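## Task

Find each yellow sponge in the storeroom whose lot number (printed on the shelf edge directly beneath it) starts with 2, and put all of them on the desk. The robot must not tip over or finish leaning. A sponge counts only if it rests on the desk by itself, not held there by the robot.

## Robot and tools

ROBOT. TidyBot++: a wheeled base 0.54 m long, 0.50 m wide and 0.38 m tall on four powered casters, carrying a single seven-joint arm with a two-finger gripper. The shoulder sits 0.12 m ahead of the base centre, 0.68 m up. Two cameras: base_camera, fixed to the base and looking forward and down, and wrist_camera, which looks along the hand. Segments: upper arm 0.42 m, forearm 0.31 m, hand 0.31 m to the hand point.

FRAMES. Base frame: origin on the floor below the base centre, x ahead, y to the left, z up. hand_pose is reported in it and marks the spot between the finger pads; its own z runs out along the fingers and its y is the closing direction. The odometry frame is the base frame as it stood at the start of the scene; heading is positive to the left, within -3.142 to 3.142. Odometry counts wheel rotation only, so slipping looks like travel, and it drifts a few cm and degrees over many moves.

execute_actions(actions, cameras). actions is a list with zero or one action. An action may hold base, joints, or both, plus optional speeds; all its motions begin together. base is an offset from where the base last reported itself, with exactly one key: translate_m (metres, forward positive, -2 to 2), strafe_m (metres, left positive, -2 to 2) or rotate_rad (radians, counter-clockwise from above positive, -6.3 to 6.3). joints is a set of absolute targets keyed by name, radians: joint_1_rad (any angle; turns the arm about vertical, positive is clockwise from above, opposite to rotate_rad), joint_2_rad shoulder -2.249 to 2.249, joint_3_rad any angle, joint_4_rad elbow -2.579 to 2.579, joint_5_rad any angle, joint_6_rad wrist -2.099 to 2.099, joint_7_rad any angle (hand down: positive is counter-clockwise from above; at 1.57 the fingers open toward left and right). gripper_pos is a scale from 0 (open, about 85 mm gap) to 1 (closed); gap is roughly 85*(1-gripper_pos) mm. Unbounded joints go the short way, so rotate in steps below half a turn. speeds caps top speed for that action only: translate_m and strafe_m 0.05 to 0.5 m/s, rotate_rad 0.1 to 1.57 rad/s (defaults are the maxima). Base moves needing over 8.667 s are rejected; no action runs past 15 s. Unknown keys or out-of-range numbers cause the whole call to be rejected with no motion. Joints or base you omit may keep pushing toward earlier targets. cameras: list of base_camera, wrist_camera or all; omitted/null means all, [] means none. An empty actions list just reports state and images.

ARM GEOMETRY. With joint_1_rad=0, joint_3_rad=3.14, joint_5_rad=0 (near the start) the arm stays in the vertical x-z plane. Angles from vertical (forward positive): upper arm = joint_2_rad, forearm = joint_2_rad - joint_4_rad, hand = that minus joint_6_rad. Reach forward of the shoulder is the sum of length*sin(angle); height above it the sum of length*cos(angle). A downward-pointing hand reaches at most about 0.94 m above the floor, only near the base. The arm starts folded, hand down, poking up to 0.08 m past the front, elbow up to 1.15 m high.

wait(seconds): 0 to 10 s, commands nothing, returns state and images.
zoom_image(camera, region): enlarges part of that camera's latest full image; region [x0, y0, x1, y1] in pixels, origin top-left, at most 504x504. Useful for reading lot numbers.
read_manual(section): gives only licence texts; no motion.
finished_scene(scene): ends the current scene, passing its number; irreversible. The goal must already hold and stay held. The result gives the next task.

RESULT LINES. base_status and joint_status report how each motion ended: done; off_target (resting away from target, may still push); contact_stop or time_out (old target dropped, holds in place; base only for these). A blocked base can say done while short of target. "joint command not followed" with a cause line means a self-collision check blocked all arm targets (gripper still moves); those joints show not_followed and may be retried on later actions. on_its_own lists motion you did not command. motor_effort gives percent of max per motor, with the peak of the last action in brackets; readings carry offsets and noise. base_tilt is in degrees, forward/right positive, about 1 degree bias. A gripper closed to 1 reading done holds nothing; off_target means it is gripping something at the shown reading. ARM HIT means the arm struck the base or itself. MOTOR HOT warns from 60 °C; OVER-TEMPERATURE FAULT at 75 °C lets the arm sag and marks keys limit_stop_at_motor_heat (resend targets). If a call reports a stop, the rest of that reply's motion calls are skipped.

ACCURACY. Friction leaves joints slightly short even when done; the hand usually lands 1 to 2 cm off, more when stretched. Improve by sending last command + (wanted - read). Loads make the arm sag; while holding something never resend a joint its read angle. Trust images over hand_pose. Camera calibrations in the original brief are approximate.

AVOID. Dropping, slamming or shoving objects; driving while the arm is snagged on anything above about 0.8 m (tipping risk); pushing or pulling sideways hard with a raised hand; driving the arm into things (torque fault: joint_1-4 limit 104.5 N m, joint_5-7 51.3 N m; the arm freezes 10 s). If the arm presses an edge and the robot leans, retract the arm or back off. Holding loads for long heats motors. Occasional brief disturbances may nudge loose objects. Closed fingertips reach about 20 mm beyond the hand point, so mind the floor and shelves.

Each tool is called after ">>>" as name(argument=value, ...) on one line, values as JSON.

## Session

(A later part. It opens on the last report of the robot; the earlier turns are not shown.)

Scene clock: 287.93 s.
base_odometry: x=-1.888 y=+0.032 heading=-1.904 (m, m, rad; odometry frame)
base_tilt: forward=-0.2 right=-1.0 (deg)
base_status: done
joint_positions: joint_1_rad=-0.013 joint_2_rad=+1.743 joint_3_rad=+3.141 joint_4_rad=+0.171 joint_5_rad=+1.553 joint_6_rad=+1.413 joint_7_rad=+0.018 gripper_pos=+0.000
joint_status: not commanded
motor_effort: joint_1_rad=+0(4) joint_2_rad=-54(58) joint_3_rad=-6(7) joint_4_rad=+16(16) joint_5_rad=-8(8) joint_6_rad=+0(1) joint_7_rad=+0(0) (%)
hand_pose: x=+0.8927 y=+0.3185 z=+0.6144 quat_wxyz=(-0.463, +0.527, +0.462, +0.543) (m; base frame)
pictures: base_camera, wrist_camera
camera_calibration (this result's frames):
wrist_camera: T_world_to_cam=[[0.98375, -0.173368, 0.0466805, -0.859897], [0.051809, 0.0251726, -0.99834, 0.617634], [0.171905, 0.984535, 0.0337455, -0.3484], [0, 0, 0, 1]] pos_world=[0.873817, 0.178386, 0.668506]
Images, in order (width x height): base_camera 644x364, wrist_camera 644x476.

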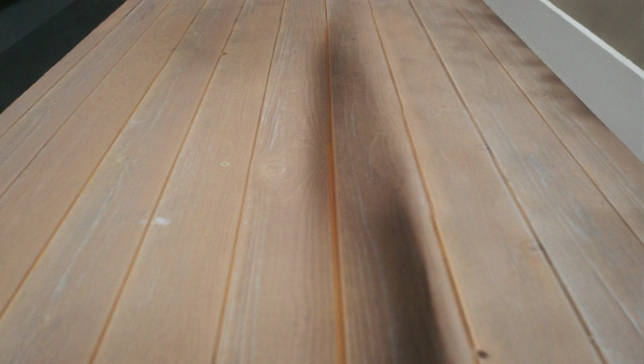

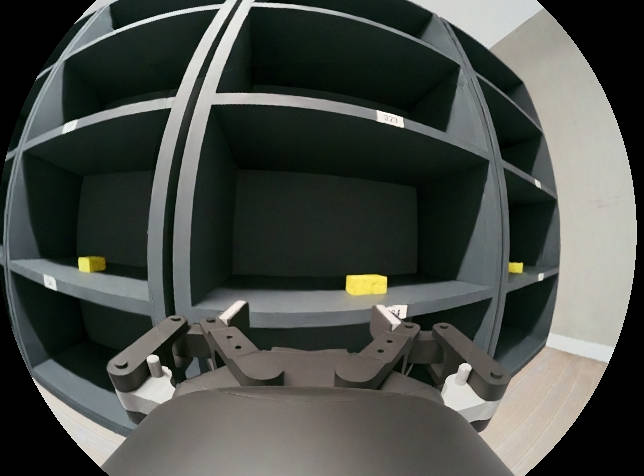

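>>> execute_actions(actions=[{"base":{"translate_m":0.17}}], cameras=["wrist_camera"])

>>> zoom_image(camera="wrist_camera", region=[240, 70, 440, 350])

Scene clock: 295.00 s.
base_odometry: x=-1.944 y=-0.128 heading=-1.905 (m, m, rad; odometry frame)
base_tilt: forward=-0.3 right=-0.9 (deg)
base_status: done
joint_positions: joint_1_rad=-0.013 joint_2_rad=+1.743 joint_3_rad=+3.141 joint_4_rad=+0.171 joint_5_rad=+1.553 joint_6_rad=+1.414 joint_7_rad=+0.018 gripper_pos=+0.000
joint_status: not commanded
motor_effort: joint_1_rad=+0(3) joint_2_rad=-55(56) joint_3_rad=-6(6) joint_4_rad=+15(16) joint_5_rad=-8(8) joint_6_rad=+0(1) joint_7_rad=+0(1) (%)
hand_pose: x=+0.8927 y=+0.3182 z=+0.6144 quat_wxyz=(-0.463, +0.527, +0.462, +0.543) (m; base frame)
pictures: wrist_camera
camera_calibration (this result's frames):
wrist_camera: T_world_to_cam=[[0.98376, -0.173311, 0.0466892, -0.859969], [0.0518165, 0.0251761, -0.998339, 0.617635], [0.171848, 0.984545, 0.0337476, -0.348051], [0, 0, 0, 1]] pos_world=[0.873811, 0.17808, 0.668506]
Images, in order (width x height): wrist_camera 644x476.

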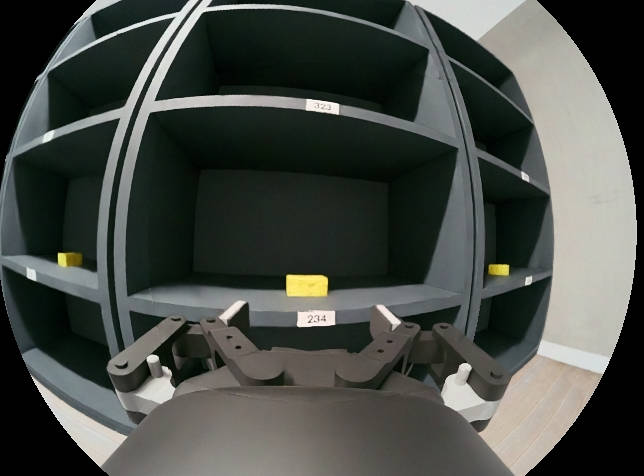

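Region (240, 70, 440, 350) of wrist_camera's 644x476 image, scaled by 1.800; it fills the left 360 columns of this view, and the rest is white.

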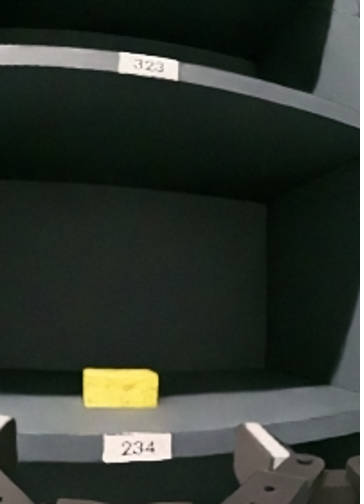

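>>> execute_actions(actions=[{"base":{"translate_m":0.75}}])

>>> zoom_image(camera="wrist_camera", region=[200, 70, 500, 350])

Scene clock: 301.90 s.
base_odometry: x=-2.191 y=-0.837 heading=-1.905 (m, m, rad; odometry frame)
base_tilt: forward=-0.2 right=-0.9 (deg)
base_status: done
joint_positions: joint_1_rad=-0.012 joint_2_rad=+1.743 joint_3_rad=+3.141 joint_4_rad=+0.171 joint_5_rad=+1.553 joint_6_rad=+1.414 joint_7_rad=+0.018 gripper_pos=+0.000
joint_status: not commanded
motor_effort: joint_1_rad=+1(3) joint_2_rad=-55(57) joint_3_rad=-6(7) joint_4_rad=+15(16) joint_5_rad=-8(9) joint_6_rad=+0(1) joint_7_rad=+0(0) (%)
hand_pose: x=+0.8926 y=+0.3180 z=+0.6145 quat_wxyz=(-0.463, +0.527, +0.462, +0.543) (m; base frame)
pictures: base_camera, wrist_camera
camera_calibration (this result's frames):
wrist_camera: T_world_to_cam=[[0.983784, -0.173171, 0.0467088, -0.860045], [0.0518329, 0.0251843, -0.998338, 0.617629], [0.171706, 0.98457, 0.0337518, -0.34771], [0, 0, 0, 1]] pos_world=[0.873789, 0.177855, 0.66851]
Images, in order (width x height): base_camera 644x364, wrist_camera 644x476.

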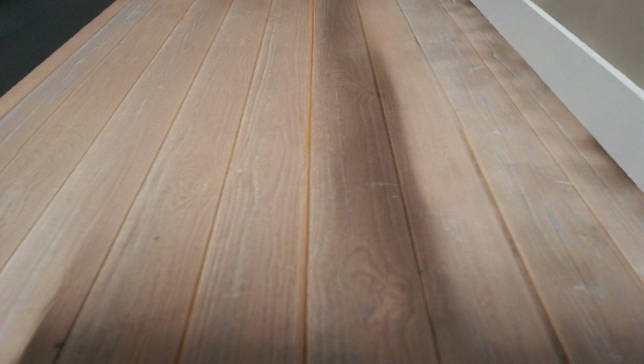

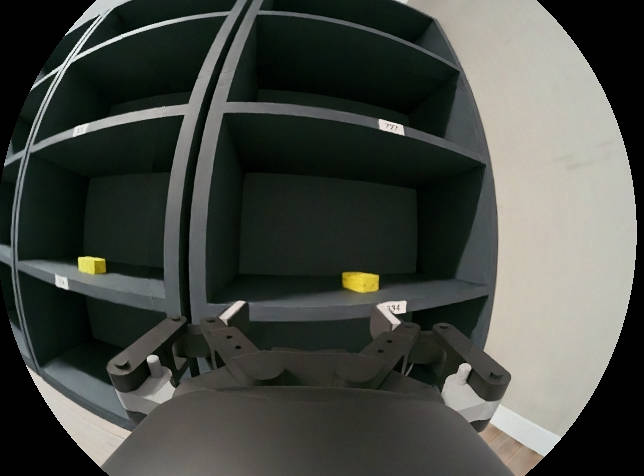

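Region (200, 70, 500, 350) of wrist_camera's 644x476 image, scaled by 1.680; it fills the top 470 rows of this view, and the rest is white.

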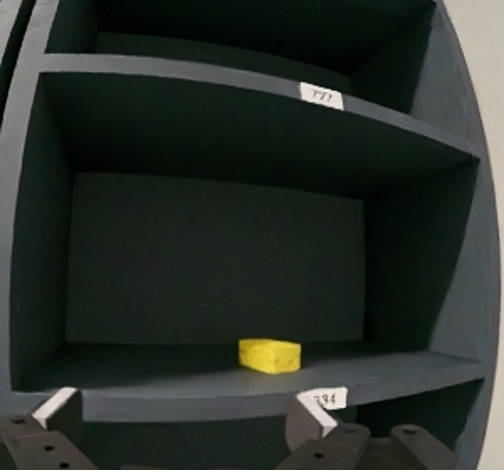

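>>> execute_actions(actions=[{"base":{"translate_m":0.13},"speeds":{"translate_m":0.15}}], cameras=["wrist_camera"])

>>> zoom_image(camera="wrist_camera", region=[260, 70, 460, 350])

Scene clock: 308.67 s.
base_odometry: x=-2.234 y=-0.960 heading=-1.906 (m, m, rad; odometry frame)
base_tilt: forward=-0.2 right=-1.0 (deg)
base_status: done
joint_positions: joint_1_rad=-0.012 joint_2_rad=+1.743 joint_3_rad=+3.141 joint_4_rad=+0.171 joint_5_rad=+1.553 joint_6_rad=+1.414 joint_7_rad=+0.018 gripper_pos=+0.000
joint_status: not commanded
motor_effort: joint_1_rad=+0(3) joint_2_rad=-55(56) joint_3_rad=-7(7) joint_4_rad=+16(16) joint_5_rad=-8(8) joint_6_rad=+0(1) joint_7_rad=+1(0) (%)
hand_pose: x=+0.8927 y=+0.3178 z=+0.6145 quat_wxyz=(-0.463, +0.527, +0.462, +0.543) (m; base frame)
pictures: wrist_camera
camera_calibration (this result's frames):
wrist_camera: T_world_to_cam=[[0.983755, -0.17333, 0.0467146, -0.860064], [0.051843, 0.0251762, -0.998338, 0.617627], [0.171866, 0.984542, 0.0337532, -0.34763], [0, 0, 0, 1]] pos_world=[0.873819, 0.177631, 0.668511]
Images, in order (width x height): wrist_camera 644x476.

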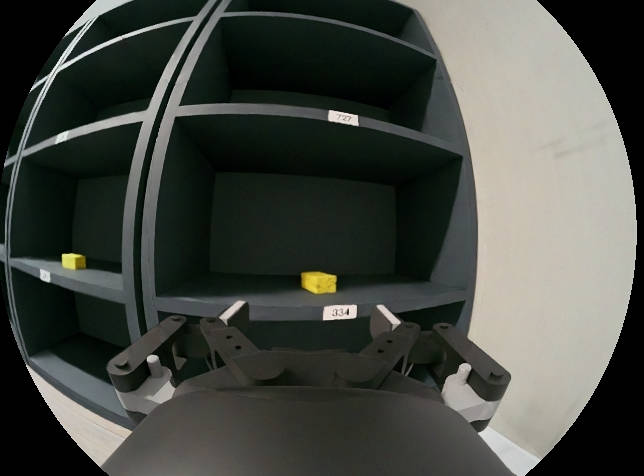

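Region (260, 70, 460, 350) of wrist_camera's 644x476 image, scaled by 1.800; it fills the left 360 columns of this view, and the rest is white.

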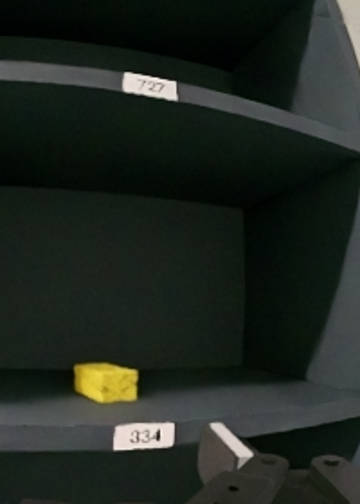

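>>> execute_actions(actions=[{"joints":{"joint_2_rad":0.3,"joint_4_rad":-1.9,"joint_5_rad":0.0,"joint_6_rad":0.0},"base":{"translate_m":-0.05},"speeds":{"translate_m":0.1}}])

Scene clock: 341.10 s.
base_odometry: x=-2.217 y=-0.912 heading=-1.906 (m, m, rad; odometry frame)
base_tilt: forward=-0.3 right=-0.9 (deg)
base_status: done
joint_positions: joint_1_rad=-0.011 joint_2_rad=+0.316 joint_3_rad=+3.141 joint_4_rad=-1.892 joint_5_rad=+0.027 joint_6_rad=+0.038 joint_7_rad=+0.018 gripper_pos=+0.000
joint_status: all done
motor_effort: joint_1_rad=+1(3) joint_2_rad=-30(59) joint_3_rad=-1(7) joint_4_rad=+15(17) joint_5_rad=+1(8) joint_6_rad=+8(9) joint_7_rad=+0(0) (%)
hand_pose: x=+0.7592 y=+0.0092 z=+0.7191 quat_wxyz=(-0.325, +0.643, -0.607, +0.335) (m; base frame)
pictures: base_camera, wrist_camera
camera_calibration (this result's frames):
wrist_camera: T_world_to_cam=[[-0.585029, -0.0849909, -0.806547, 1.01668], [-0.0446376, 0.996361, -0.0726148, 0.135455], [0.809783, -0.0064794, -0.586693, -0.0534689], [0, 0, 0, 1]] pos_world=[0.64413, -0.0489001, 0.798464]
Images, in order (width x height): base_camera 644x364, wrist_camera 644x476.

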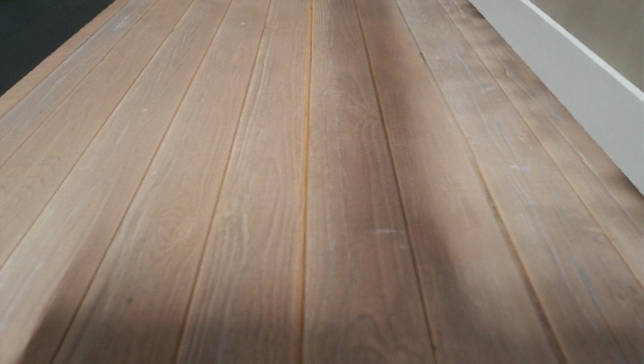

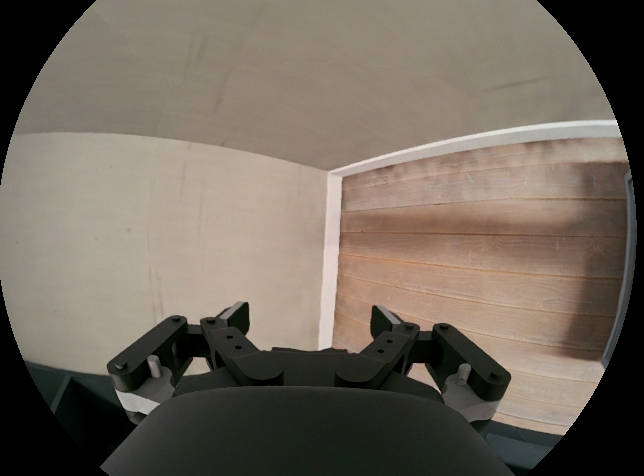

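>>> execute_actions(actions=[{"joints":{"joint_2_rad":0.84,"joint_4_rad":-0.95,"joint_5_rad":0.0,"joint_6_rad":-1.0,"joint_7_rad":0.0},"base":{"strafe_m":-0.12},"speeds":{"strafe_m":0.1}}], cameras=["base_camera"])

>>> execute_actions(actions=[{"joints":{"joint_1_rad":-1.57}}])

Scene clock: 356.60 s.
base_odometry: x=-2.331 y=-0.873 heading=-1.905 (m, m, rad; odometry frame)
base_tilt: forward=-0.3 right=-1.0 (deg)
base_status: done
joint_positions: joint_1_rad=-0.004 joint_2_rad=+0.823 joint_3_rad=+3.141 joint_4_rad=-0.960 joint_5_rad=+0.027 joint_6_rad=-0.961 joint_7_rad=+0.018 gripper_pos=+0.000
joint_status: all done
motor_effort: joint_1_rad=+1(3) joint_2_rad=-47(47) joint_3_rad=-1(2) joint_4_rad=+16(17) joint_5_rad=+1(1) joint_6_rad=+3(8) joint_7_rad=+0(1) (%)
hand_pose: x=+0.8554 y=-0.0023 z=+0.6147 quat_wxyz=(-0.130, +0.704, -0.682, +0.149) (m; base frame)
pictures: base_camera
Images, in order (width x height): base_camera 644x364.

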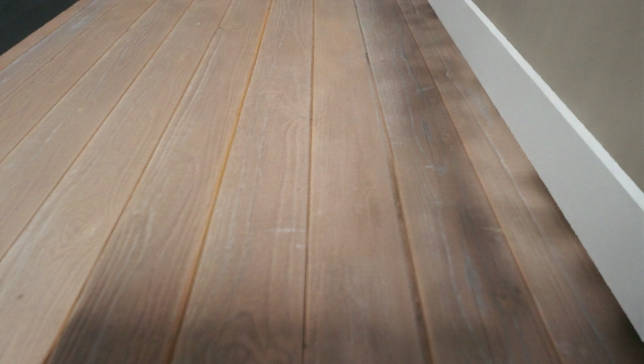

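Scene clock: 359.40 s.
base_odometry: x=-2.331 y=-0.873 heading=-1.905 (m, m, rad; odometry frame)
base_tilt: forward=-0.3 right=-1.0 (deg)
base_status: not commanded
joint_positions: joint_1_rad=-1.566 joint_2_rad=+0.824 joint_3_rad=+3.137 joint_4_rad=-0.957 joint_5_rad=+0.023 joint_6_rad=-0.961 joint_7_rad=+0.018 gripper_pos=+0.000
joint_status: all done
motor_effort: joint_1_rad=+1(5) joint_2_rad=-45(48) joint_3_rad=-1(4) joint_4_rad=+16(16) joint_5_rad=+1(2) joint_6_rad=+4(4) joint_7_rad=+1(0) (%)
hand_pose: x=+0.1246 y=+0.7374 z=+0.6154 quat_wxyz=(-0.199, +0.980, +0.012, +0.011) (m; base frame)
pictures: base_camera, wrist_camera
camera_calibration (this result's frames):
wrist_camera: T_world_to_cam=[[0.0611102, -0.930566, -0.360988, 0.892433], [-0.997582, -0.0449488, -0.0530062, 0.248502], [0.0330998, 0.363354, -0.931063, 0.440328], [0, 0, 0, 1]] pos_world=[0.178789, 0.681642, 0.745302]
Images, in order (width x height): base_camera 644x364, wrist_camera 644x476.

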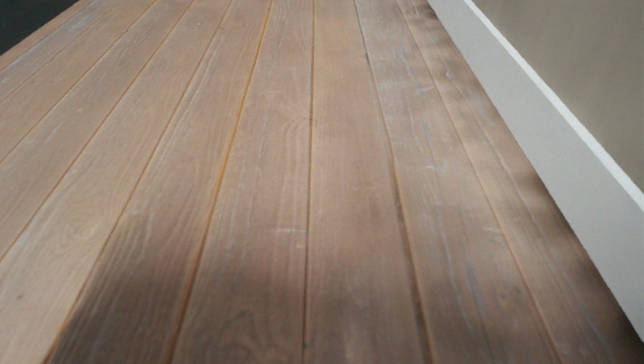

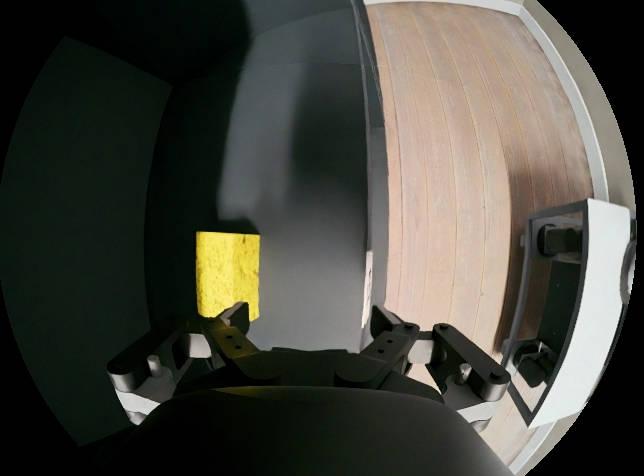

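>>> execute_actions(actions=[{"base":{"strafe_m":0.08},"speeds":{"strafe_m":0.05}}], cameras=["wrist_camera"])

Scene clock: 373.27 s.
base_odometry: x=-2.255 y=-0.899 heading=-1.905 (m, m, rad; odometry frame)
base_tilt: forward=-0.3 right=-1.0 (deg)
base_status: done
joint_positions: joint_1_rad=-1.566 joint_2_rad=+0.825 joint_3_rad=+3.137 joint_4_rad=-0.957 joint_5_rad=+0.023 joint_6_rad=-0.961 joint_7_rad=+0.018 gripper_pos=+0.000
joint_status: not commanded
motor_effort: joint_1_rad=+1(1) joint_2_rad=-47(48) joint_3_rad=-1(1) joint_4_rad=+16(16) joint_5_rad=+1(1) joint_6_rad=+4(4) joint_7_rad=+0(0) (%)
hand_pose: x=+0.1246 y=+0.7371 z=+0.6144 quat_wxyz=(-0.198, +0.980, +0.012, +0.011) (m; base frame)
pictures: wrist_camera
camera_calibration (this result's frames):
wrist_camera: T_world_to_cam=[[0.0610926, -0.931299, -0.359097, 0.89119], [-0.997583, -0.0450388, -0.0529115, 0.248446], [0.0331031, 0.361461, -0.931799, 0.441327], [0, 0, 0, 1]] pos_world=[0.178792, 0.681631, 0.744397]
Images, in order (width x height): wrist_camera 644x476.

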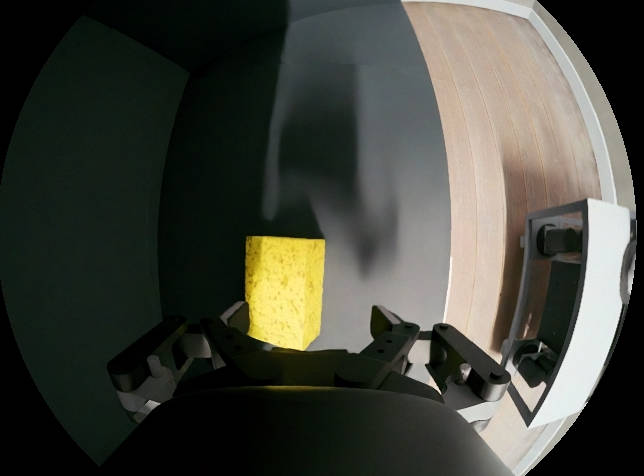

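>>> execute_actions(actions=[{"base":{"strafe_m":0.045},"speeds":{"strafe_m":0.05}}], cameras=["wrist_camera"])

Scene clock: 377.50 s.
base_odometry: x=-2.212 y=-0.914 heading=-1.905 (m, m, rad; odometry frame)
base_tilt: forward=-0.2 right=-1.0 (deg)
base_status: done
joint_positions: joint_1_rad=-1.566 joint_2_rad=+0.826 joint_3_rad=+3.137 joint_4_rad=-0.957 joint_5_rad=+0.023 joint_6_rad=-0.962 joint_7_rad=+0.018 gripper_pos=+0.000
joint_status: not commanded
motor_effort: joint_1_rad=+1(2) joint_2_rad=-47(49) joint_3_rad=+0(2) joint_4_rad=+16(16) joint_5_rad=+1(1) joint_6_rad=+3(4) joint_7_rad=+1(0) (%)
hand_pose: x=+0.1246 y=+0.7369 z=+0.6135 quat_wxyz=(-0.197, +0.980, +0.012, +0.011) (m; base frame)
pictures: wrist_camera
camera_calibration (this result's frames):
wrist_camera: T_world_to_cam=[[0.0610803, -0.931822, -0.35774, 0.890318], [-0.997584, -0.0451041, -0.0528421, 0.248404], [0.0331039, 0.360103, -0.932325, 0.441932], [0, 0, 0, 1]] pos_world=[0.178793, 0.681681, 0.743653]
Images, in order (width x height): wrist_camera 644x476.

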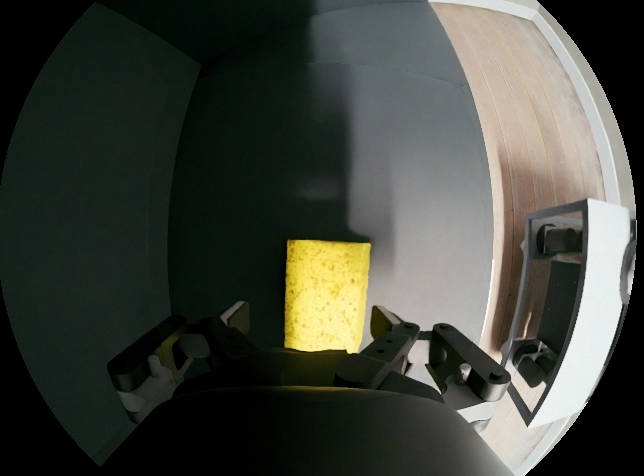

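>>> execute_actions(actions=[{"joints":{"joint_2_rad":1.035,"joint_4_rad":-0.595,"joint_6_rad":-1.29}}], cameras=["wrist_camera"])

Scene clock: 387.50 s.
base_odometry: x=-2.212 y=-0.914 heading=-1.905 (m, m, rad; odometry frame)
base_tilt: forward=-0.3 right=-0.9 (deg)
base_status: not commanded
joint_positions: joint_1_rad=-1.566 joint_2_rad=+1.005 joint_3_rad=+3.137 joint_4_rad=-0.588 joint_5_rad=+0.023 joint_6_rad=-1.253 joint_7_rad=+0.018 gripper_pos=+0.000
joint_status: all done
motor_effort: joint_1_rad=+1(2) joint_2_rad=-46(49) joint_3_rad=-2(1) joint_4_rad=+15(16) joint_5_rad=+1(2) joint_6_rad=+3(4) joint_7_rad=+0(0) (%)
hand_pose: x=+0.1260 y=+0.7602 z=+0.6026 quat_wxyz=(-0.147, +0.989, +0.009, +0.011) (m; base frame)
pictures: wrist_camera
camera_calibration (this result's frames):
wrist_camera: T_world_to_cam=[[0.0544735, -0.963491, -0.26214, 0.875263], [-0.997889, -0.0432309, -0.0484699, 0.246253], [0.0353678, 0.264227, -0.963812, 0.5149], [0, 0, 0, 1]] pos_world=[0.179843, 0.717903, 0.737644]
Images, in order (width x height): wrist_camera 644x476.

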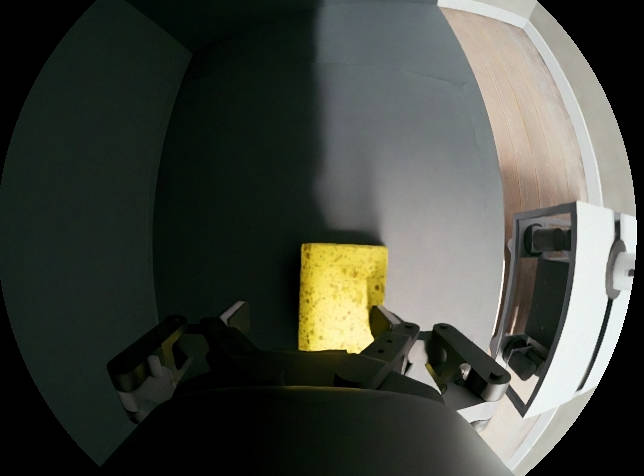

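>>> execute_actions(actions=[{"base":{"strafe_m":-0.03},"speeds":{"strafe_m":0.05}}], cameras=["wrist_camera"])

Scene clock: 392.30 s.
base_odometry: x=-2.241 y=-0.904 heading=-1.905 (m, m, rad; odometry frame)
base_tilt: forward=-0.3 right=-1.1 (deg)
base_status: done
joint_positions: joint_1_rad=-1.566 joint_2_rad=+1.018 joint_3_rad=+3.137 joint_4_rad=-0.588 joint_5_rad=+0.023 joint_6_rad=-1.254 joint_7_rad=+0.018 gripper_pos=+0.000
joint_status: not commanded
motor_effort: joint_1_rad=-1(3) joint_2_rad=-51(53) joint_3_rad=-1(3) joint_4_rad=+16(17) joint_5_rad=+1(0) joint_6_rad=+2(4) joint_7_rad=+0(0) (%)
hand_pose: x=+0.1260 y=+0.7588 z=+0.5929 quat_wxyz=(-0.140, +0.990, +0.009, +0.011) (m; base frame)
pictures: wrist_camera
camera_calibration (this result's frames):
wrist_camera: T_world_to_cam=[[0.0544475, -0.966933, -0.249152, 0.866341], [-0.997892, -0.0438684, -0.0478218, 0.24582], [0.0353106, 0.251231, -0.967283, 0.517841], [0, 0, 0, 1]] pos_world=[0.179847, 0.71838, 0.728505]
Images, in order (width x height): wrist_camera 644x476.

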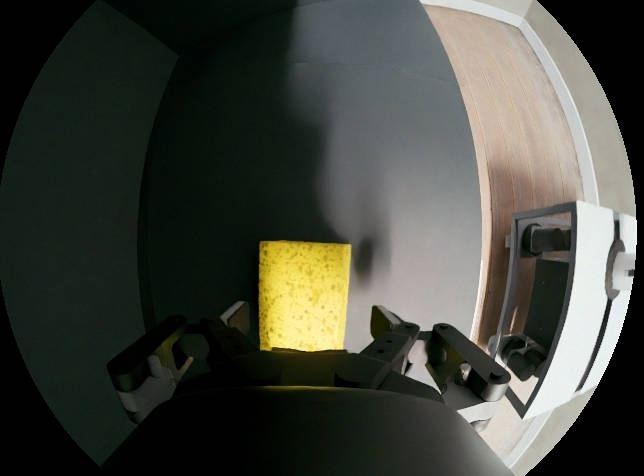

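>>> execute_actions(actions=[{"joints":{"joint_2_rad":1.07}}], cameras=["wrist_camera"])

Scene clock: 396.33 s.
base_odometry: x=-2.241 y=-0.904 heading=-1.905 (m, m, rad; odometry frame)
base_tilt: forward=-0.3 right=-1.0 (deg)
base_status: not commanded
joint_positions: joint_1_rad=-1.566 joint_2_rad=+1.061 joint_3_rad=+3.137 joint_4_rad=-0.590 joint_5_rad=+0.023 joint_6_rad=-1.254 joint_7_rad=+0.018 gripper_pos=+0.000
joint_status: all done
motor_effort: joint_1_rad=+0(1) joint_2_rad=-50(53) joint_3_rad=-1(2) joint_4_rad=+16(17) joint_5_rad=+1(1) joint_6_rad=+3(5) joint_7_rad=+1(0) (%)
hand_pose: x=+0.1259 y=+0.7538 z=+0.5595 quat_wxyz=(-0.118, +0.993, +0.010, +0.011) (m; base frame)
pictures: wrist_camera
camera_calibration (this result's frames):
wrist_camera: T_world_to_cam=[[0.0544043, -0.977143, -0.205503, 0.836396], [-0.997902, -0.0459717, -0.0455918, 0.244313], [0.0351024, 0.207552, -0.977594, 0.525508], [0, 0, 0, 1]] pos_world=[0.17985, 0.71944, 0.696754]
Images, in order (width x height): wrist_camera 644x476.

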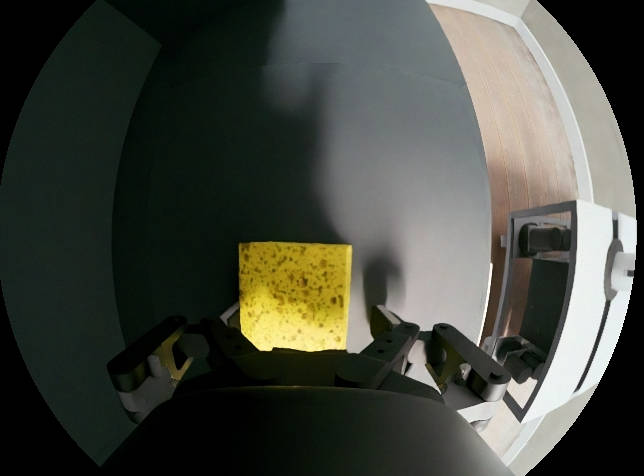

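>>> execute_actions(actions=[{"joints":{"gripper_pos":1.0}}], cameras=["wrist_camera"])

Scene clock: 399.63 s.
base_odometry: x=-2.241 y=-0.904 heading=-1.905 (m, m, rad; odometry frame)
base_tilt: forward=-0.3 right=-1.0 (deg)
base_status: not commanded
joint_positions: joint_1_rad=-1.566 joint_2_rad=+1.057 joint_3_rad=+3.137 joint_4_rad=-0.589 joint_5_rad=+0.023 joint_6_rad=-1.256 joint_7_rad=+0.018 gripper_pos=+0.346
joint_status: gripper_pos off_target (ended at +0.346, target +1.000)
motor_effort: joint_1_rad=+1(2) joint_2_rad=-46(53) joint_3_rad=-1(1) joint_4_rad=+13(16) joint_5_rad=+1(1) joint_6_rad=+0(5) joint_7_rad=+0(1) (%)
hand_pose: x=+0.1259 y=+0.7539 z=+0.5628 quat_wxyz=(-0.120, +0.993, +0.010, +0.011) (m; base frame)
pictures: wrist_camera
camera_calibration (this result's frames):
wrist_camera: T_world_to_cam=[[0.0543608, -0.976572, -0.208213, 0.838308], [-0.997903, -0.0457962, -0.0457396, 0.244428], [0.0351327, 0.210263, -0.977013, 0.526303], [0, 0, 0, 1]] pos_world=[0.179854, 0.7192, 0.699932]
Images, in order (width x height): wrist_camera 644x476.

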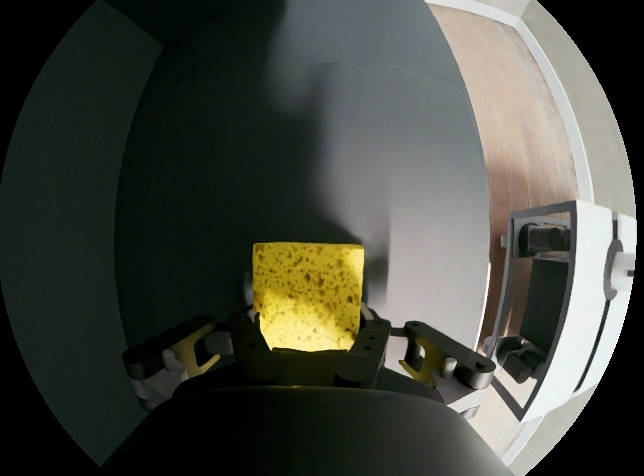

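>>> execute_actions(actions=[{"joints":{"joint_2_rad":1.015}}], cameras=["wrist_camera"])

>>> execute_actions(actions=[{"base":{"strafe_m":-0.1},"speeds":{"strafe_m":0.06}}])

Scene clock: 404.83 s.
base_odometry: x=-2.241 y=-0.904 heading=-1.905 (m, m, rad; odometry frame)
base_tilt: forward=-0.3 right=-1.0 (deg)
base_status: not commanded
joint_positions: joint_1_rad=-1.566 joint_2_rad=+1.032 joint_3_rad=+3.137 joint_4_rad=-0.593 joint_5_rad=+0.023 joint_6_rad=-1.256 joint_7_rad=+0.018 gripper_pos=+0.346
joint_status: all done
motor_effort: joint_1_rad=+1(1) joint_2_rad=-51(53) joint_3_rad=-1(1) joint_4_rad=+15(16) joint_5_rad=+1(1) joint_6_rad=+2(3) joint_7_rad=+0(0) (%)
hand_pose: x=+0.1260 y=+0.7553 z=+0.5798 quat_wxyz=(-0.130, +0.991, +0.009, +0.011) (m; base frame)
pictures: wrist_camera
camera_calibration (this result's frames):
wrist_camera: T_world_to_cam=[[0.0544006, -0.972099, -0.228177, 0.851386], [-0.997897, -0.0448646, -0.0467769, 0.245168], [0.0352347, 0.230242, -0.972495, 0.524888], [0, 0, 0, 1]] pos_world=[0.179843, 0.71778, 0.716186]
Images, in order (width x height): wrist_camera 644x476.

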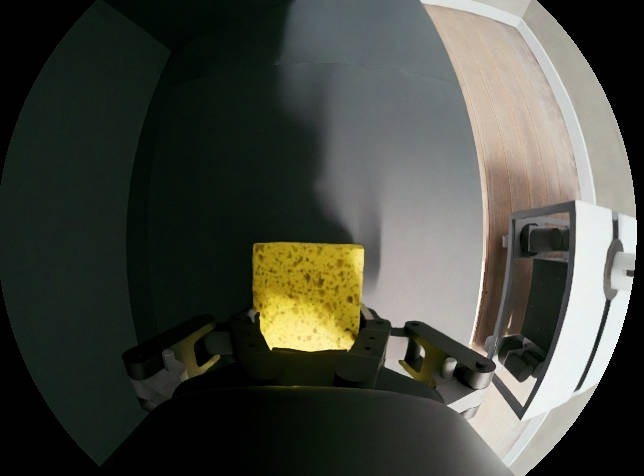

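Scene clock: 407.00 s.
base_odometry: x=-2.335 y=-0.872 heading=-1.905 (m, m, rad; odometry frame)
base_tilt: forward=-0.3 right=-1.1 (deg)
base_status: done
joint_positions: joint_1_rad=-1.566 joint_2_rad=+1.032 joint_3_rad=+3.137 joint_4_rad=-0.593 joint_5_rad=+0.023 joint_6_rad=-1.256 joint_7_rad=+0.018 gripper_pos=+0.346
joint_status: not commanded
motor_effort: joint_1_rad=+0(1) joint_2_rad=-51(54) joint_3_rad=-1(1) joint_4_rad=+16(16) joint_5_rad=+1(1) joint_6_rad=+3(4) joint_7_rad=+0(1) (%)
hand_pose: x=+0.1260 y=+0.7553 z=+0.5804 quat_wxyz=(-0.130, +0.991, +0.009, +0.011) (m; base frame)
pictures: base_camera, wrist_camera
camera_calibration (this result's frames):
wrist_camera: T_world_to_cam=[[0.0543999, -0.97192, -0.228937, 0.851901], [-0.997897, -0.0448263, -0.046816, 0.245196], [0.0352391, 0.231002, -0.972315, 0.524832], [0, 0, 0, 1]] pos_world=[0.179842, 0.717733, 0.716812]
Images, in order (width x height): base_camera 644x364, wrist_camera 644x476.

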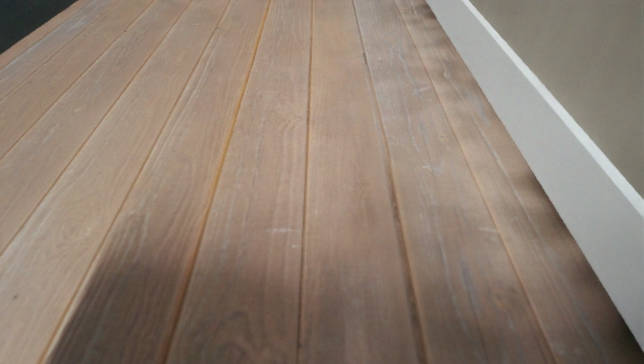

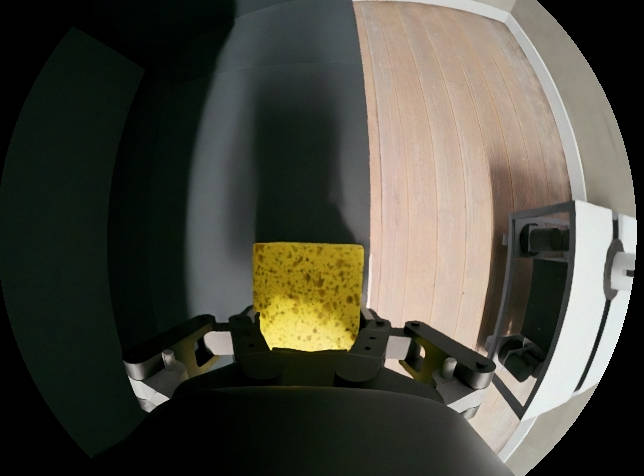

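>>> execute_actions(actions=[{"joints":{"joint_2_rad":0.55,"joint_4_rad":-1.47,"joint_6_rad":-0.87}}], cameras=[])

>>> execute_actions(actions=[{"joints":{"joint_1_rad":0.0,"joint_2_rad":0.0,"joint_4_rad":-1.9,"joint_6_rad":-1.06},"base":{"strafe_m":0.17},"speeds":{"strafe_m":0.15}}])

Scene clock: 416.63 s.
base_odometry: x=-2.335 y=-0.872 heading=-1.905 (m, m, rad; odometry frame)
base_tilt: forward=-0.3 right=-1.0 (deg)
base_status: not commanded
joint_positions: joint_1_rad=-1.566 joint_2_rad=+0.569 joint_3_rad=+3.137 joint_4_rad=-1.462 joint_5_rad=+0.023 joint_6_rad=-0.912 joint_7_rad=+0.018 gripper_pos=+0.346
joint_status: all done
motor_effort: joint_1_rad=+1(0) joint_2_rad=-37(51) joint_3_rad=-2(1) joint_4_rad=+14(16) joint_5_rad=+1(1) joint_6_rad=+1(3) joint_7_rad=+0(0) (%)
hand_pose: x=+0.1236 y=+0.5697 z=+0.5914 quat_wxyz=(-0.099, +0.995, +0.014, +0.010) (m; base frame)
pictures: none
No camera images: the call's "cameras" was empty. Leave "cameras" out to get every camera's image.

Scene clock: 419.43 s.
base_odometry: x=-2.175 y=-0.928 heading=-1.905 (m, m, rad; odometry frame)
base_tilt: forward=-0.3 right=-0.9 (deg)
base_status: done
joint_positions: joint_1_rad=-0.015 joint_2_rad=+0.019 joint_3_rad=+3.141 joint_4_rad=-1.889 joint_5_rad=+0.023 joint_6_rad=-1.020 joint_7_rad=+0.018 gripper_pos=+0.346
joint_status: all done
motor_effort: joint_1_rad=+0(3) joint_2_rad=-19(38) joint_3_rad=+0(3) joint_4_rad=+15(16) joint_5_rad=+1(2) joint_6_rad=+2(2) joint_7_rad=+1(0) (%)
hand_pose: x=+0.4896 y=+0.0009 z=+0.6941 quat_wxyz=(-0.068, +0.718, -0.688, +0.083) (m; base frame)
pictures: base_camera, wrist_camera
camera_calibration (this result's frames):
wrist_camera: T_world_to_cam=[[-0.98023, -0.0777884, -0.181931, 0.598061], [-0.0703044, 0.996406, -0.0472398, 0.124788], [0.184952, -0.0335152, -0.982176, 0.730624], [0, 0, 0, 1]] pos_world=[0.459879, -0.0533299, 0.832302]
Images, in order (width x height): base_camera 644x364, wrist_camera 644x476.

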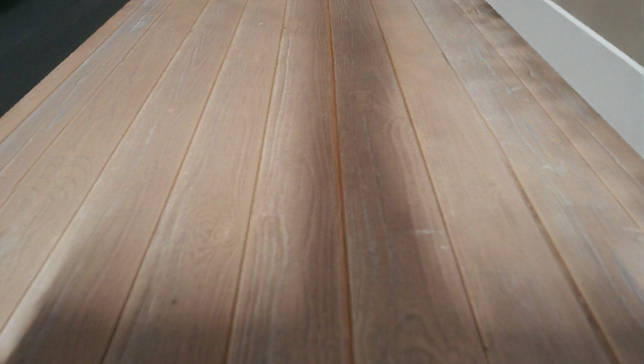

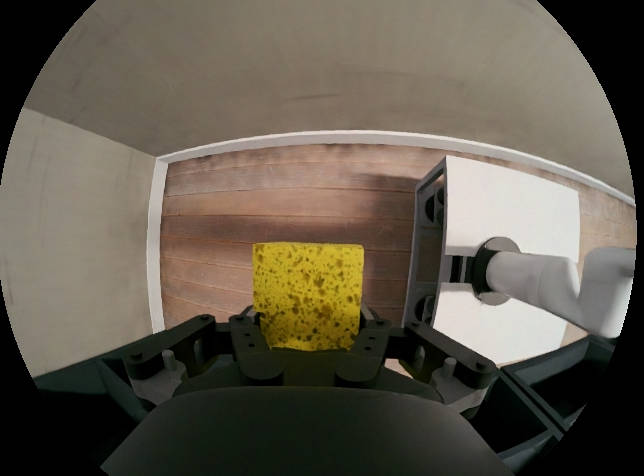

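>>> execute_actions(actions=[{"base":{"translate_m":-1.8}}], cameras=["base_camera"])

>>> execute_actions(actions=[{"joints":{"joint_1_rad":-1.5,"joint_2_rad":0.2,"joint_4_rad":-2.5,"joint_6_rad":0.3,"joint_7_rad":1.5}}], cameras=["wrist_camera"])

Scene clock: 431.37 s.
base_odometry: x=-1.583 y=+0.772 heading=-1.906 (m, m, rad; odometry frame)
base_tilt: forward=-0.3 right=-1.0 (deg)
base_status: done
joint_positions: joint_1_rad=-0.015 joint_2_rad=+0.011 joint_3_rad=+3.141 joint_4_rad=-1.894 joint_5_rad=+0.023 joint_6_rad=-1.024 joint_7_rad=+0.018 gripper_pos=+0.346
joint_status: not commanded
motor_effort: joint_1_rad=+0(1) joint_2_rad=-17(22) joint_3_rad=+0(1) joint_4_rad=+15(16) joint_5_rad=+1(1) joint_6_rad=+3(2) joint_7_rad=+0(0) (%)
hand_pose: x=+0.4864 y=+0.0008 z=+0.6951 quat_wxyz=(-0.067, +0.718, -0.688, +0.082) (m; base frame)
pictures: base_camera
Images, in order (width x height): base_camera 644x364.

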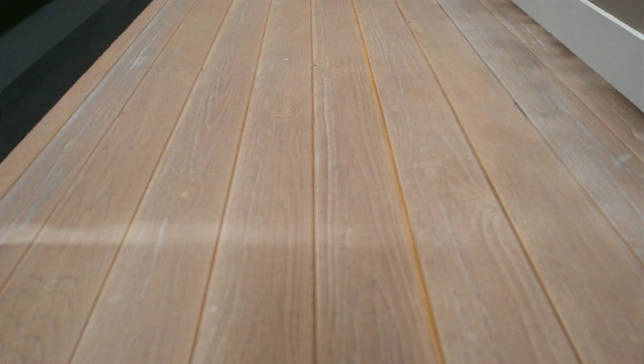

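Scene clock: 434.10 s.
base_odometry: x=-1.583 y=+0.772 heading=-1.906 (m, m, rad; odometry frame)
base_tilt: forward=-0.4 right=-1.0 (deg)
base_status: not commanded
joint_positions: joint_1_rad=-1.485 joint_2_rad=+0.179 joint_3_rad=+3.141 joint_4_rad=-2.489 joint_5_rad=+0.023 joint_6_rad=+0.259 joint_7_rad=+1.475 gripper_pos=+0.346
joint_status: all done
motor_effort: joint_1_rad=+1(1) joint_2_rad=-19(20) joint_3_rad=-1(1) joint_4_rad=+10(15) joint_5_rad=+1(1) joint_6_rad=+7(7) joint_7_rad=+1(0) (%)
hand_pose: x=+0.1521 y=+0.4251 z=+0.5846 quat_wxyz=(-0.254, +0.710, +0.607, +0.253) (m; base frame)
pictures: wrist_camera
camera_calibration (this result's frames):
wrist_camera: T_world_to_cam=[[0.991501, -0.129749, -0.00951129, -0.098394], [-0.101655, -0.727036, -0.679033, 0.779947], [0.081189, 0.674229, -0.734046, 0.269575], [0, 0, 0, 1]] pos_world=[0.154957, 0.372527, 0.726554]
Images, in order (width x height): wrist_camera 644x476.

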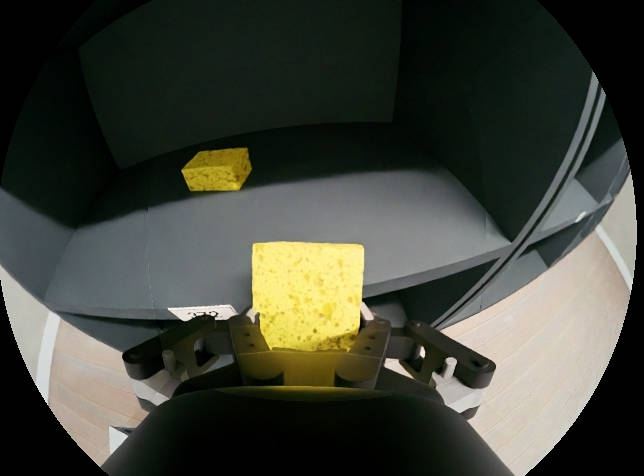

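>>> execute_actions(actions=[{"joints":{"joint_6_rad":-0.2,"joint_2_rad":0.05}}], cameras=["wrist_camera"])

>>> zoom_image(camera="wrist_camera", region=[100, 150, 300, 330])

Scene clock: 438.40 s.
base_odometry: x=-1.583 y=+0.772 heading=-1.906 (m, m, rad; odometry frame)
base_tilt: forward=-0.3 right=-1.0 (deg)
base_status: not commanded
joint_positions: joint_1_rad=-1.485 joint_2_rad=+0.065 joint_3_rad=+3.141 joint_4_rad=-2.498 joint_5_rad=+0.023 joint_6_rad=-0.174 joint_7_rad=+1.475 gripper_pos=+0.346
joint_status: all done
motor_effort: joint_1_rad=+0(1) joint_2_rad=-15(20) joint_3_rad=+0(1) joint_4_rad=+10(11) joint_5_rad=+1(1) joint_6_rad=+4(7) joint_7_rad=+1(0) (%)
hand_pose: x=+0.1463 y=+0.3206 z=+0.5523 quat_wxyz=(-0.140, +0.745, +0.636, +0.144) (m; base frame)
pictures: wrist_camera
camera_calibration (this result's frames):
wrist_camera: T_world_to_cam=[[0.990887, -0.133876, 0.0148313, -0.118522], [-0.116336, -0.906118, -0.406715, 0.590596], [0.0678883, 0.401283, -0.913435, 0.505313], [0, 0, 0, 1]] pos_world=[0.151845, 0.316508, 0.703532]
Images, in order (width x height): wrist_camera 644x476.

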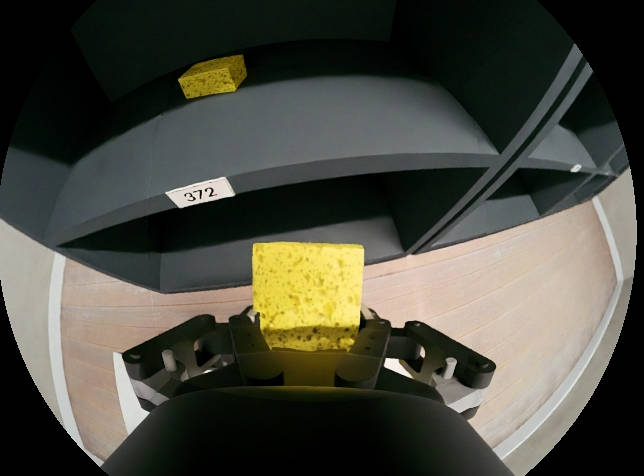

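Region (100, 150, 300, 330) of wrist_camera's 644x476 image, scaled by 2.520; it fills the top 454 rows of this view, and the rest is white.

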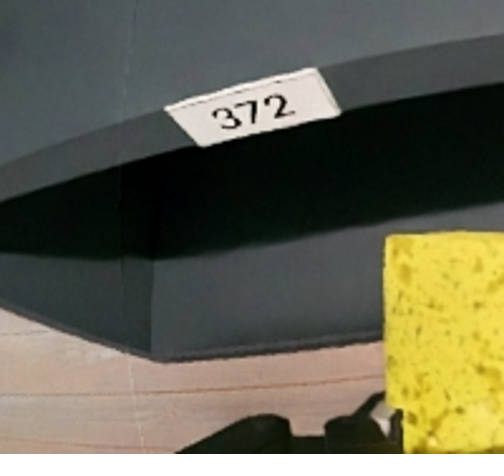

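>>> execute_actions(actions=[{"joints":{"joint_1_rad":0.0,"joint_2_rad":0.0,"joint_4_rad":-1.9,"joint_6_rad":-0.6},"base":{"strafe_m":-0.06},"speeds":{"strafe_m":0.1}}], cameras=[])

>>> execute_actions(actions=[{"base":{"translate_m":-0.88}}], cameras=[])

>>> execute_actions(actions=[{"base":{"rotate_rad":1.57},"speeds":{"rotate_rad":0.8}}])

Scene clock: 446.73 s.
base_odometry: x=-1.639 y=+0.792 heading=-1.906 (m, m, rad; odometry frame)
base_tilt: forward=-0.3 right=-1.0 (deg)
base_status: done
joint_positions: joint_1_rad=-0.014 joint_2_rad=+0.022 joint_3_rad=+3.141 joint_4_rad=-1.911 joint_5_rad=+0.023 joint_6_rad=-0.559 joint_7_rad=+1.475 gripper_pos=+0.346
joint_status: all done
motor_effort: joint_1_rad=+1(2) joint_2_rad=-21(21) joint_3_rad=+0(0) joint_4_rad=+17(16) joint_5_rad=+1(1) joint_6_rad=+6(6) joint_7_rad=+1(0) (%)
hand_pose: x=+0.6105 y=+0.0046 z=+0.7432 quat_wxyz=(-0.009, +0.947, -0.031, +0.319) (m; base frame)
pictures: none
No camera images: the call's "cameras" was empty. Leave "cameras" out to get every camera's image.

Scene clock: 449.87 s.
base_odometry: x=-1.351 y=+1.624 heading=-1.905 (m, m, rad; odometry frame)
base_tilt: forward=-0.3 right=-1.0 (deg)
base_status: done
joint_positions: joint_1_rad=-0.014 joint_2_rad=+0.012 joint_3_rad=+3.141 joint_4_rad=-1.908 joint_5_rad=+0.023 joint_6_rad=-0.564 joint_7_rad=+1.475 gripper_pos=+0.346
joint_status: not commanded
motor_effort: joint_1_rad=+0(1) joint_2_rad=-20(26) joint_3_rad=+0(0) joint_4_rad=+17(18) joint_5_rad=+1(1) joint_6_rad=+7(7) joint_7_rad=+0(0) (%)
hand_pose: x=+0.6097 y=+0.0045 z=+0.7487 quat_wxyz=(-0.009, +0.946, -0.031, +0.323) (m; base frame)
pictures: none
No camera images: the call's "cameras" was empty. Leave "cameras" out to get every camera's image.

Scene clock: 452.67 s.
base_odometry: x=-1.351 y=+1.624 heading=-0.336 (m, m, rad; odometry frame)
base_tilt: forward=-0.3 right=-1.0 (deg)
base_status: done
joint_positions: joint_1_rad=-0.007 joint_2_rad=+0.012 joint_3_rad=+3.139 joint_4_rad=-1.908 joint_5_rad=+0.023 joint_6_rad=-0.564 joint_7_rad=+1.475 gripper_pos=+0.346
joint_status: not commanded
motor_effort: joint_1_rad=+1(2) joint_2_rad=-21(21) joint_3_rad=+0(3) joint_4_rad=+17(17) joint_5_rad=+1(0) joint_6_rad=+6(6) joint_7_rad=+0(1) (%)
hand_pose: x=+0.6098 y=+0.0026 z=+0.7488 quat_wxyz=(-0.008, +0.946, -0.033, +0.323) (m; base frame)
pictures: base_camera, wrist_camera
camera_calibration (this result's frames):
wrist_camera: T_world_to_cam=[[-0.0483301, -0.998809, 0.0067161, 0.0187976], [-0.781445, 0.0336228, -0.623067, 1.00146], [0.622099, -0.0353612, -0.78214, 0.345812], [0, 0, 0, 1]] pos_world=[0.568365, -0.00266834, 0.894324]
Images, in order (width x height): base_camera 644x364, wrist_camera 644x476.

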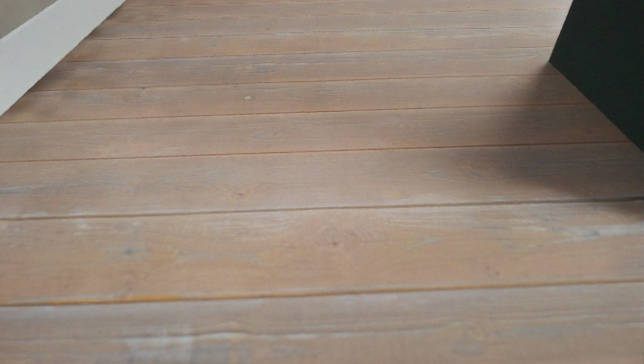

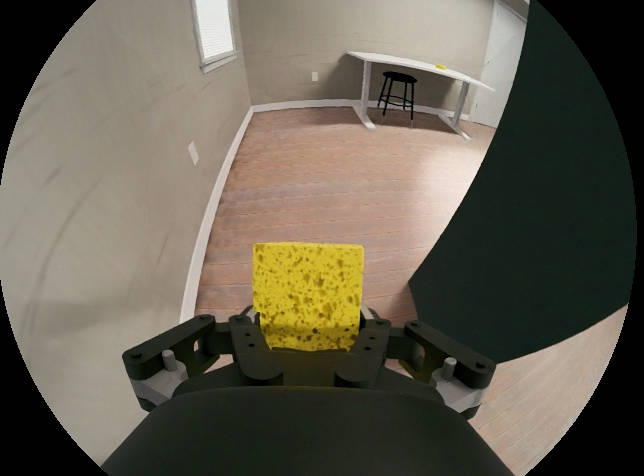

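>>> execute_actions(actions=[{"base":{"rotate_rad":0.045}}], cameras=[])

>>> execute_actions(actions=[{"base":{"translate_m":1.5},"joints":{"joint_2_rad":0.3,"joint_4_rad":-1.9,"joint_6_rad":0.5}}])

Scene clock: 460.03 s.
base_odometry: x=-1.351 y=+1.624 heading=-0.291 (m, m, rad; odometry frame)
base_tilt: forward=-0.2 right=-1.0 (deg)
base_status: done
joint_positions: joint_1_rad=-0.006 joint_2_rad=+0.012 joint_3_rad=+3.136 joint_4_rad=-1.908 joint_5_rad=+0.023 joint_6_rad=-0.564 joint_7_rad=+1.475 gripper_pos=+0.346
joint_status: not commanded
motor_effort: joint_1_rad=+1(2) joint_2_rad=-20(21) joint_3_rad=+0(2) joint_4_rad=+17(17) joint_5_rad=+1(2) joint_6_rad=+6(6) joint_7_rad=+0(0) (%)
hand_pose: x=+0.6098 y=+0.0029 z=+0.7488 quat_wxyz=(-0.008, +0.946, -0.033, +0.323) (m; base frame)
pictures: none
No camera images: the call's "cameras" was empty. Leave "cameras" out to get every camera's image.

Scene clock: 464.40 s.
base_odometry: x=+0.087 y=+1.195 heading=-0.290 (m, m, rad; odometry frame)
base_tilt: forward=-0.3 right=-1.0 (deg)
base_status: done
joint_positions: joint_1_rad=-0.006 joint_2_rad=+0.292 joint_3_rad=+3.136 joint_4_rad=-1.905 joint_5_rad=+0.023 joint_6_rad=+0.472 joint_7_rad=+1.475 gripper_pos=+0.346
joint_status: all done
motor_effort: joint_1_rad=+0(1) joint_2_rad=-31(32) joint_3_rad=-1(1) joint_4_rad=+17(20) joint_5_rad=+1(1) joint_6_rad=+9(10) joint_7_rad=+0(0) (%)
hand_pose: x=+0.8023 y=+0.0117 z=+0.8528 quat_wxyz=(-0.032, +0.759, -0.021, +0.650) (m; base frame)
pictures: base_camera, wrist_camera
camera_calibration (this result's frames):
wrist_camera: T_world_to_cam=[[-0.0137184, -0.999124, -0.0395229, 0.0481798], [-0.139715, 0.0410542, -0.98934, 1.01377], [0.990097, -0.00805018, -0.140156, -0.535318], [0, 0, 0, 1]] pos_world=[0.672317, 0.00220847, 0.929843]
Images, in order (width x height): base_camera 644x364, wrist_camera 644x476.

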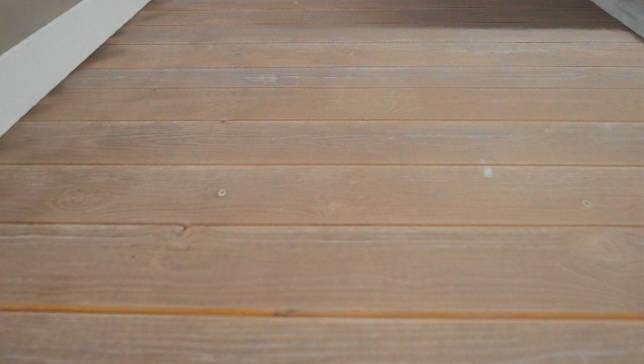

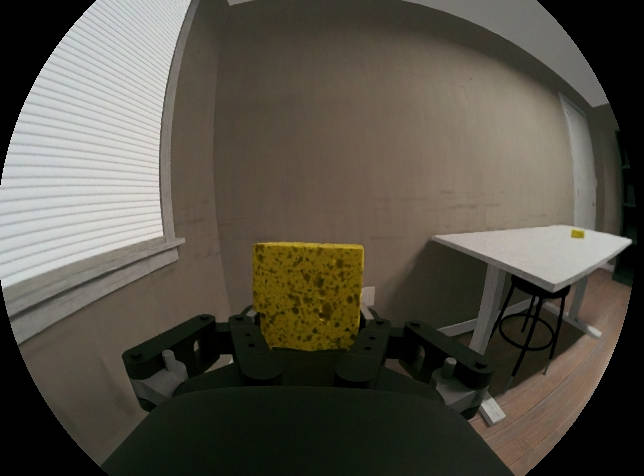

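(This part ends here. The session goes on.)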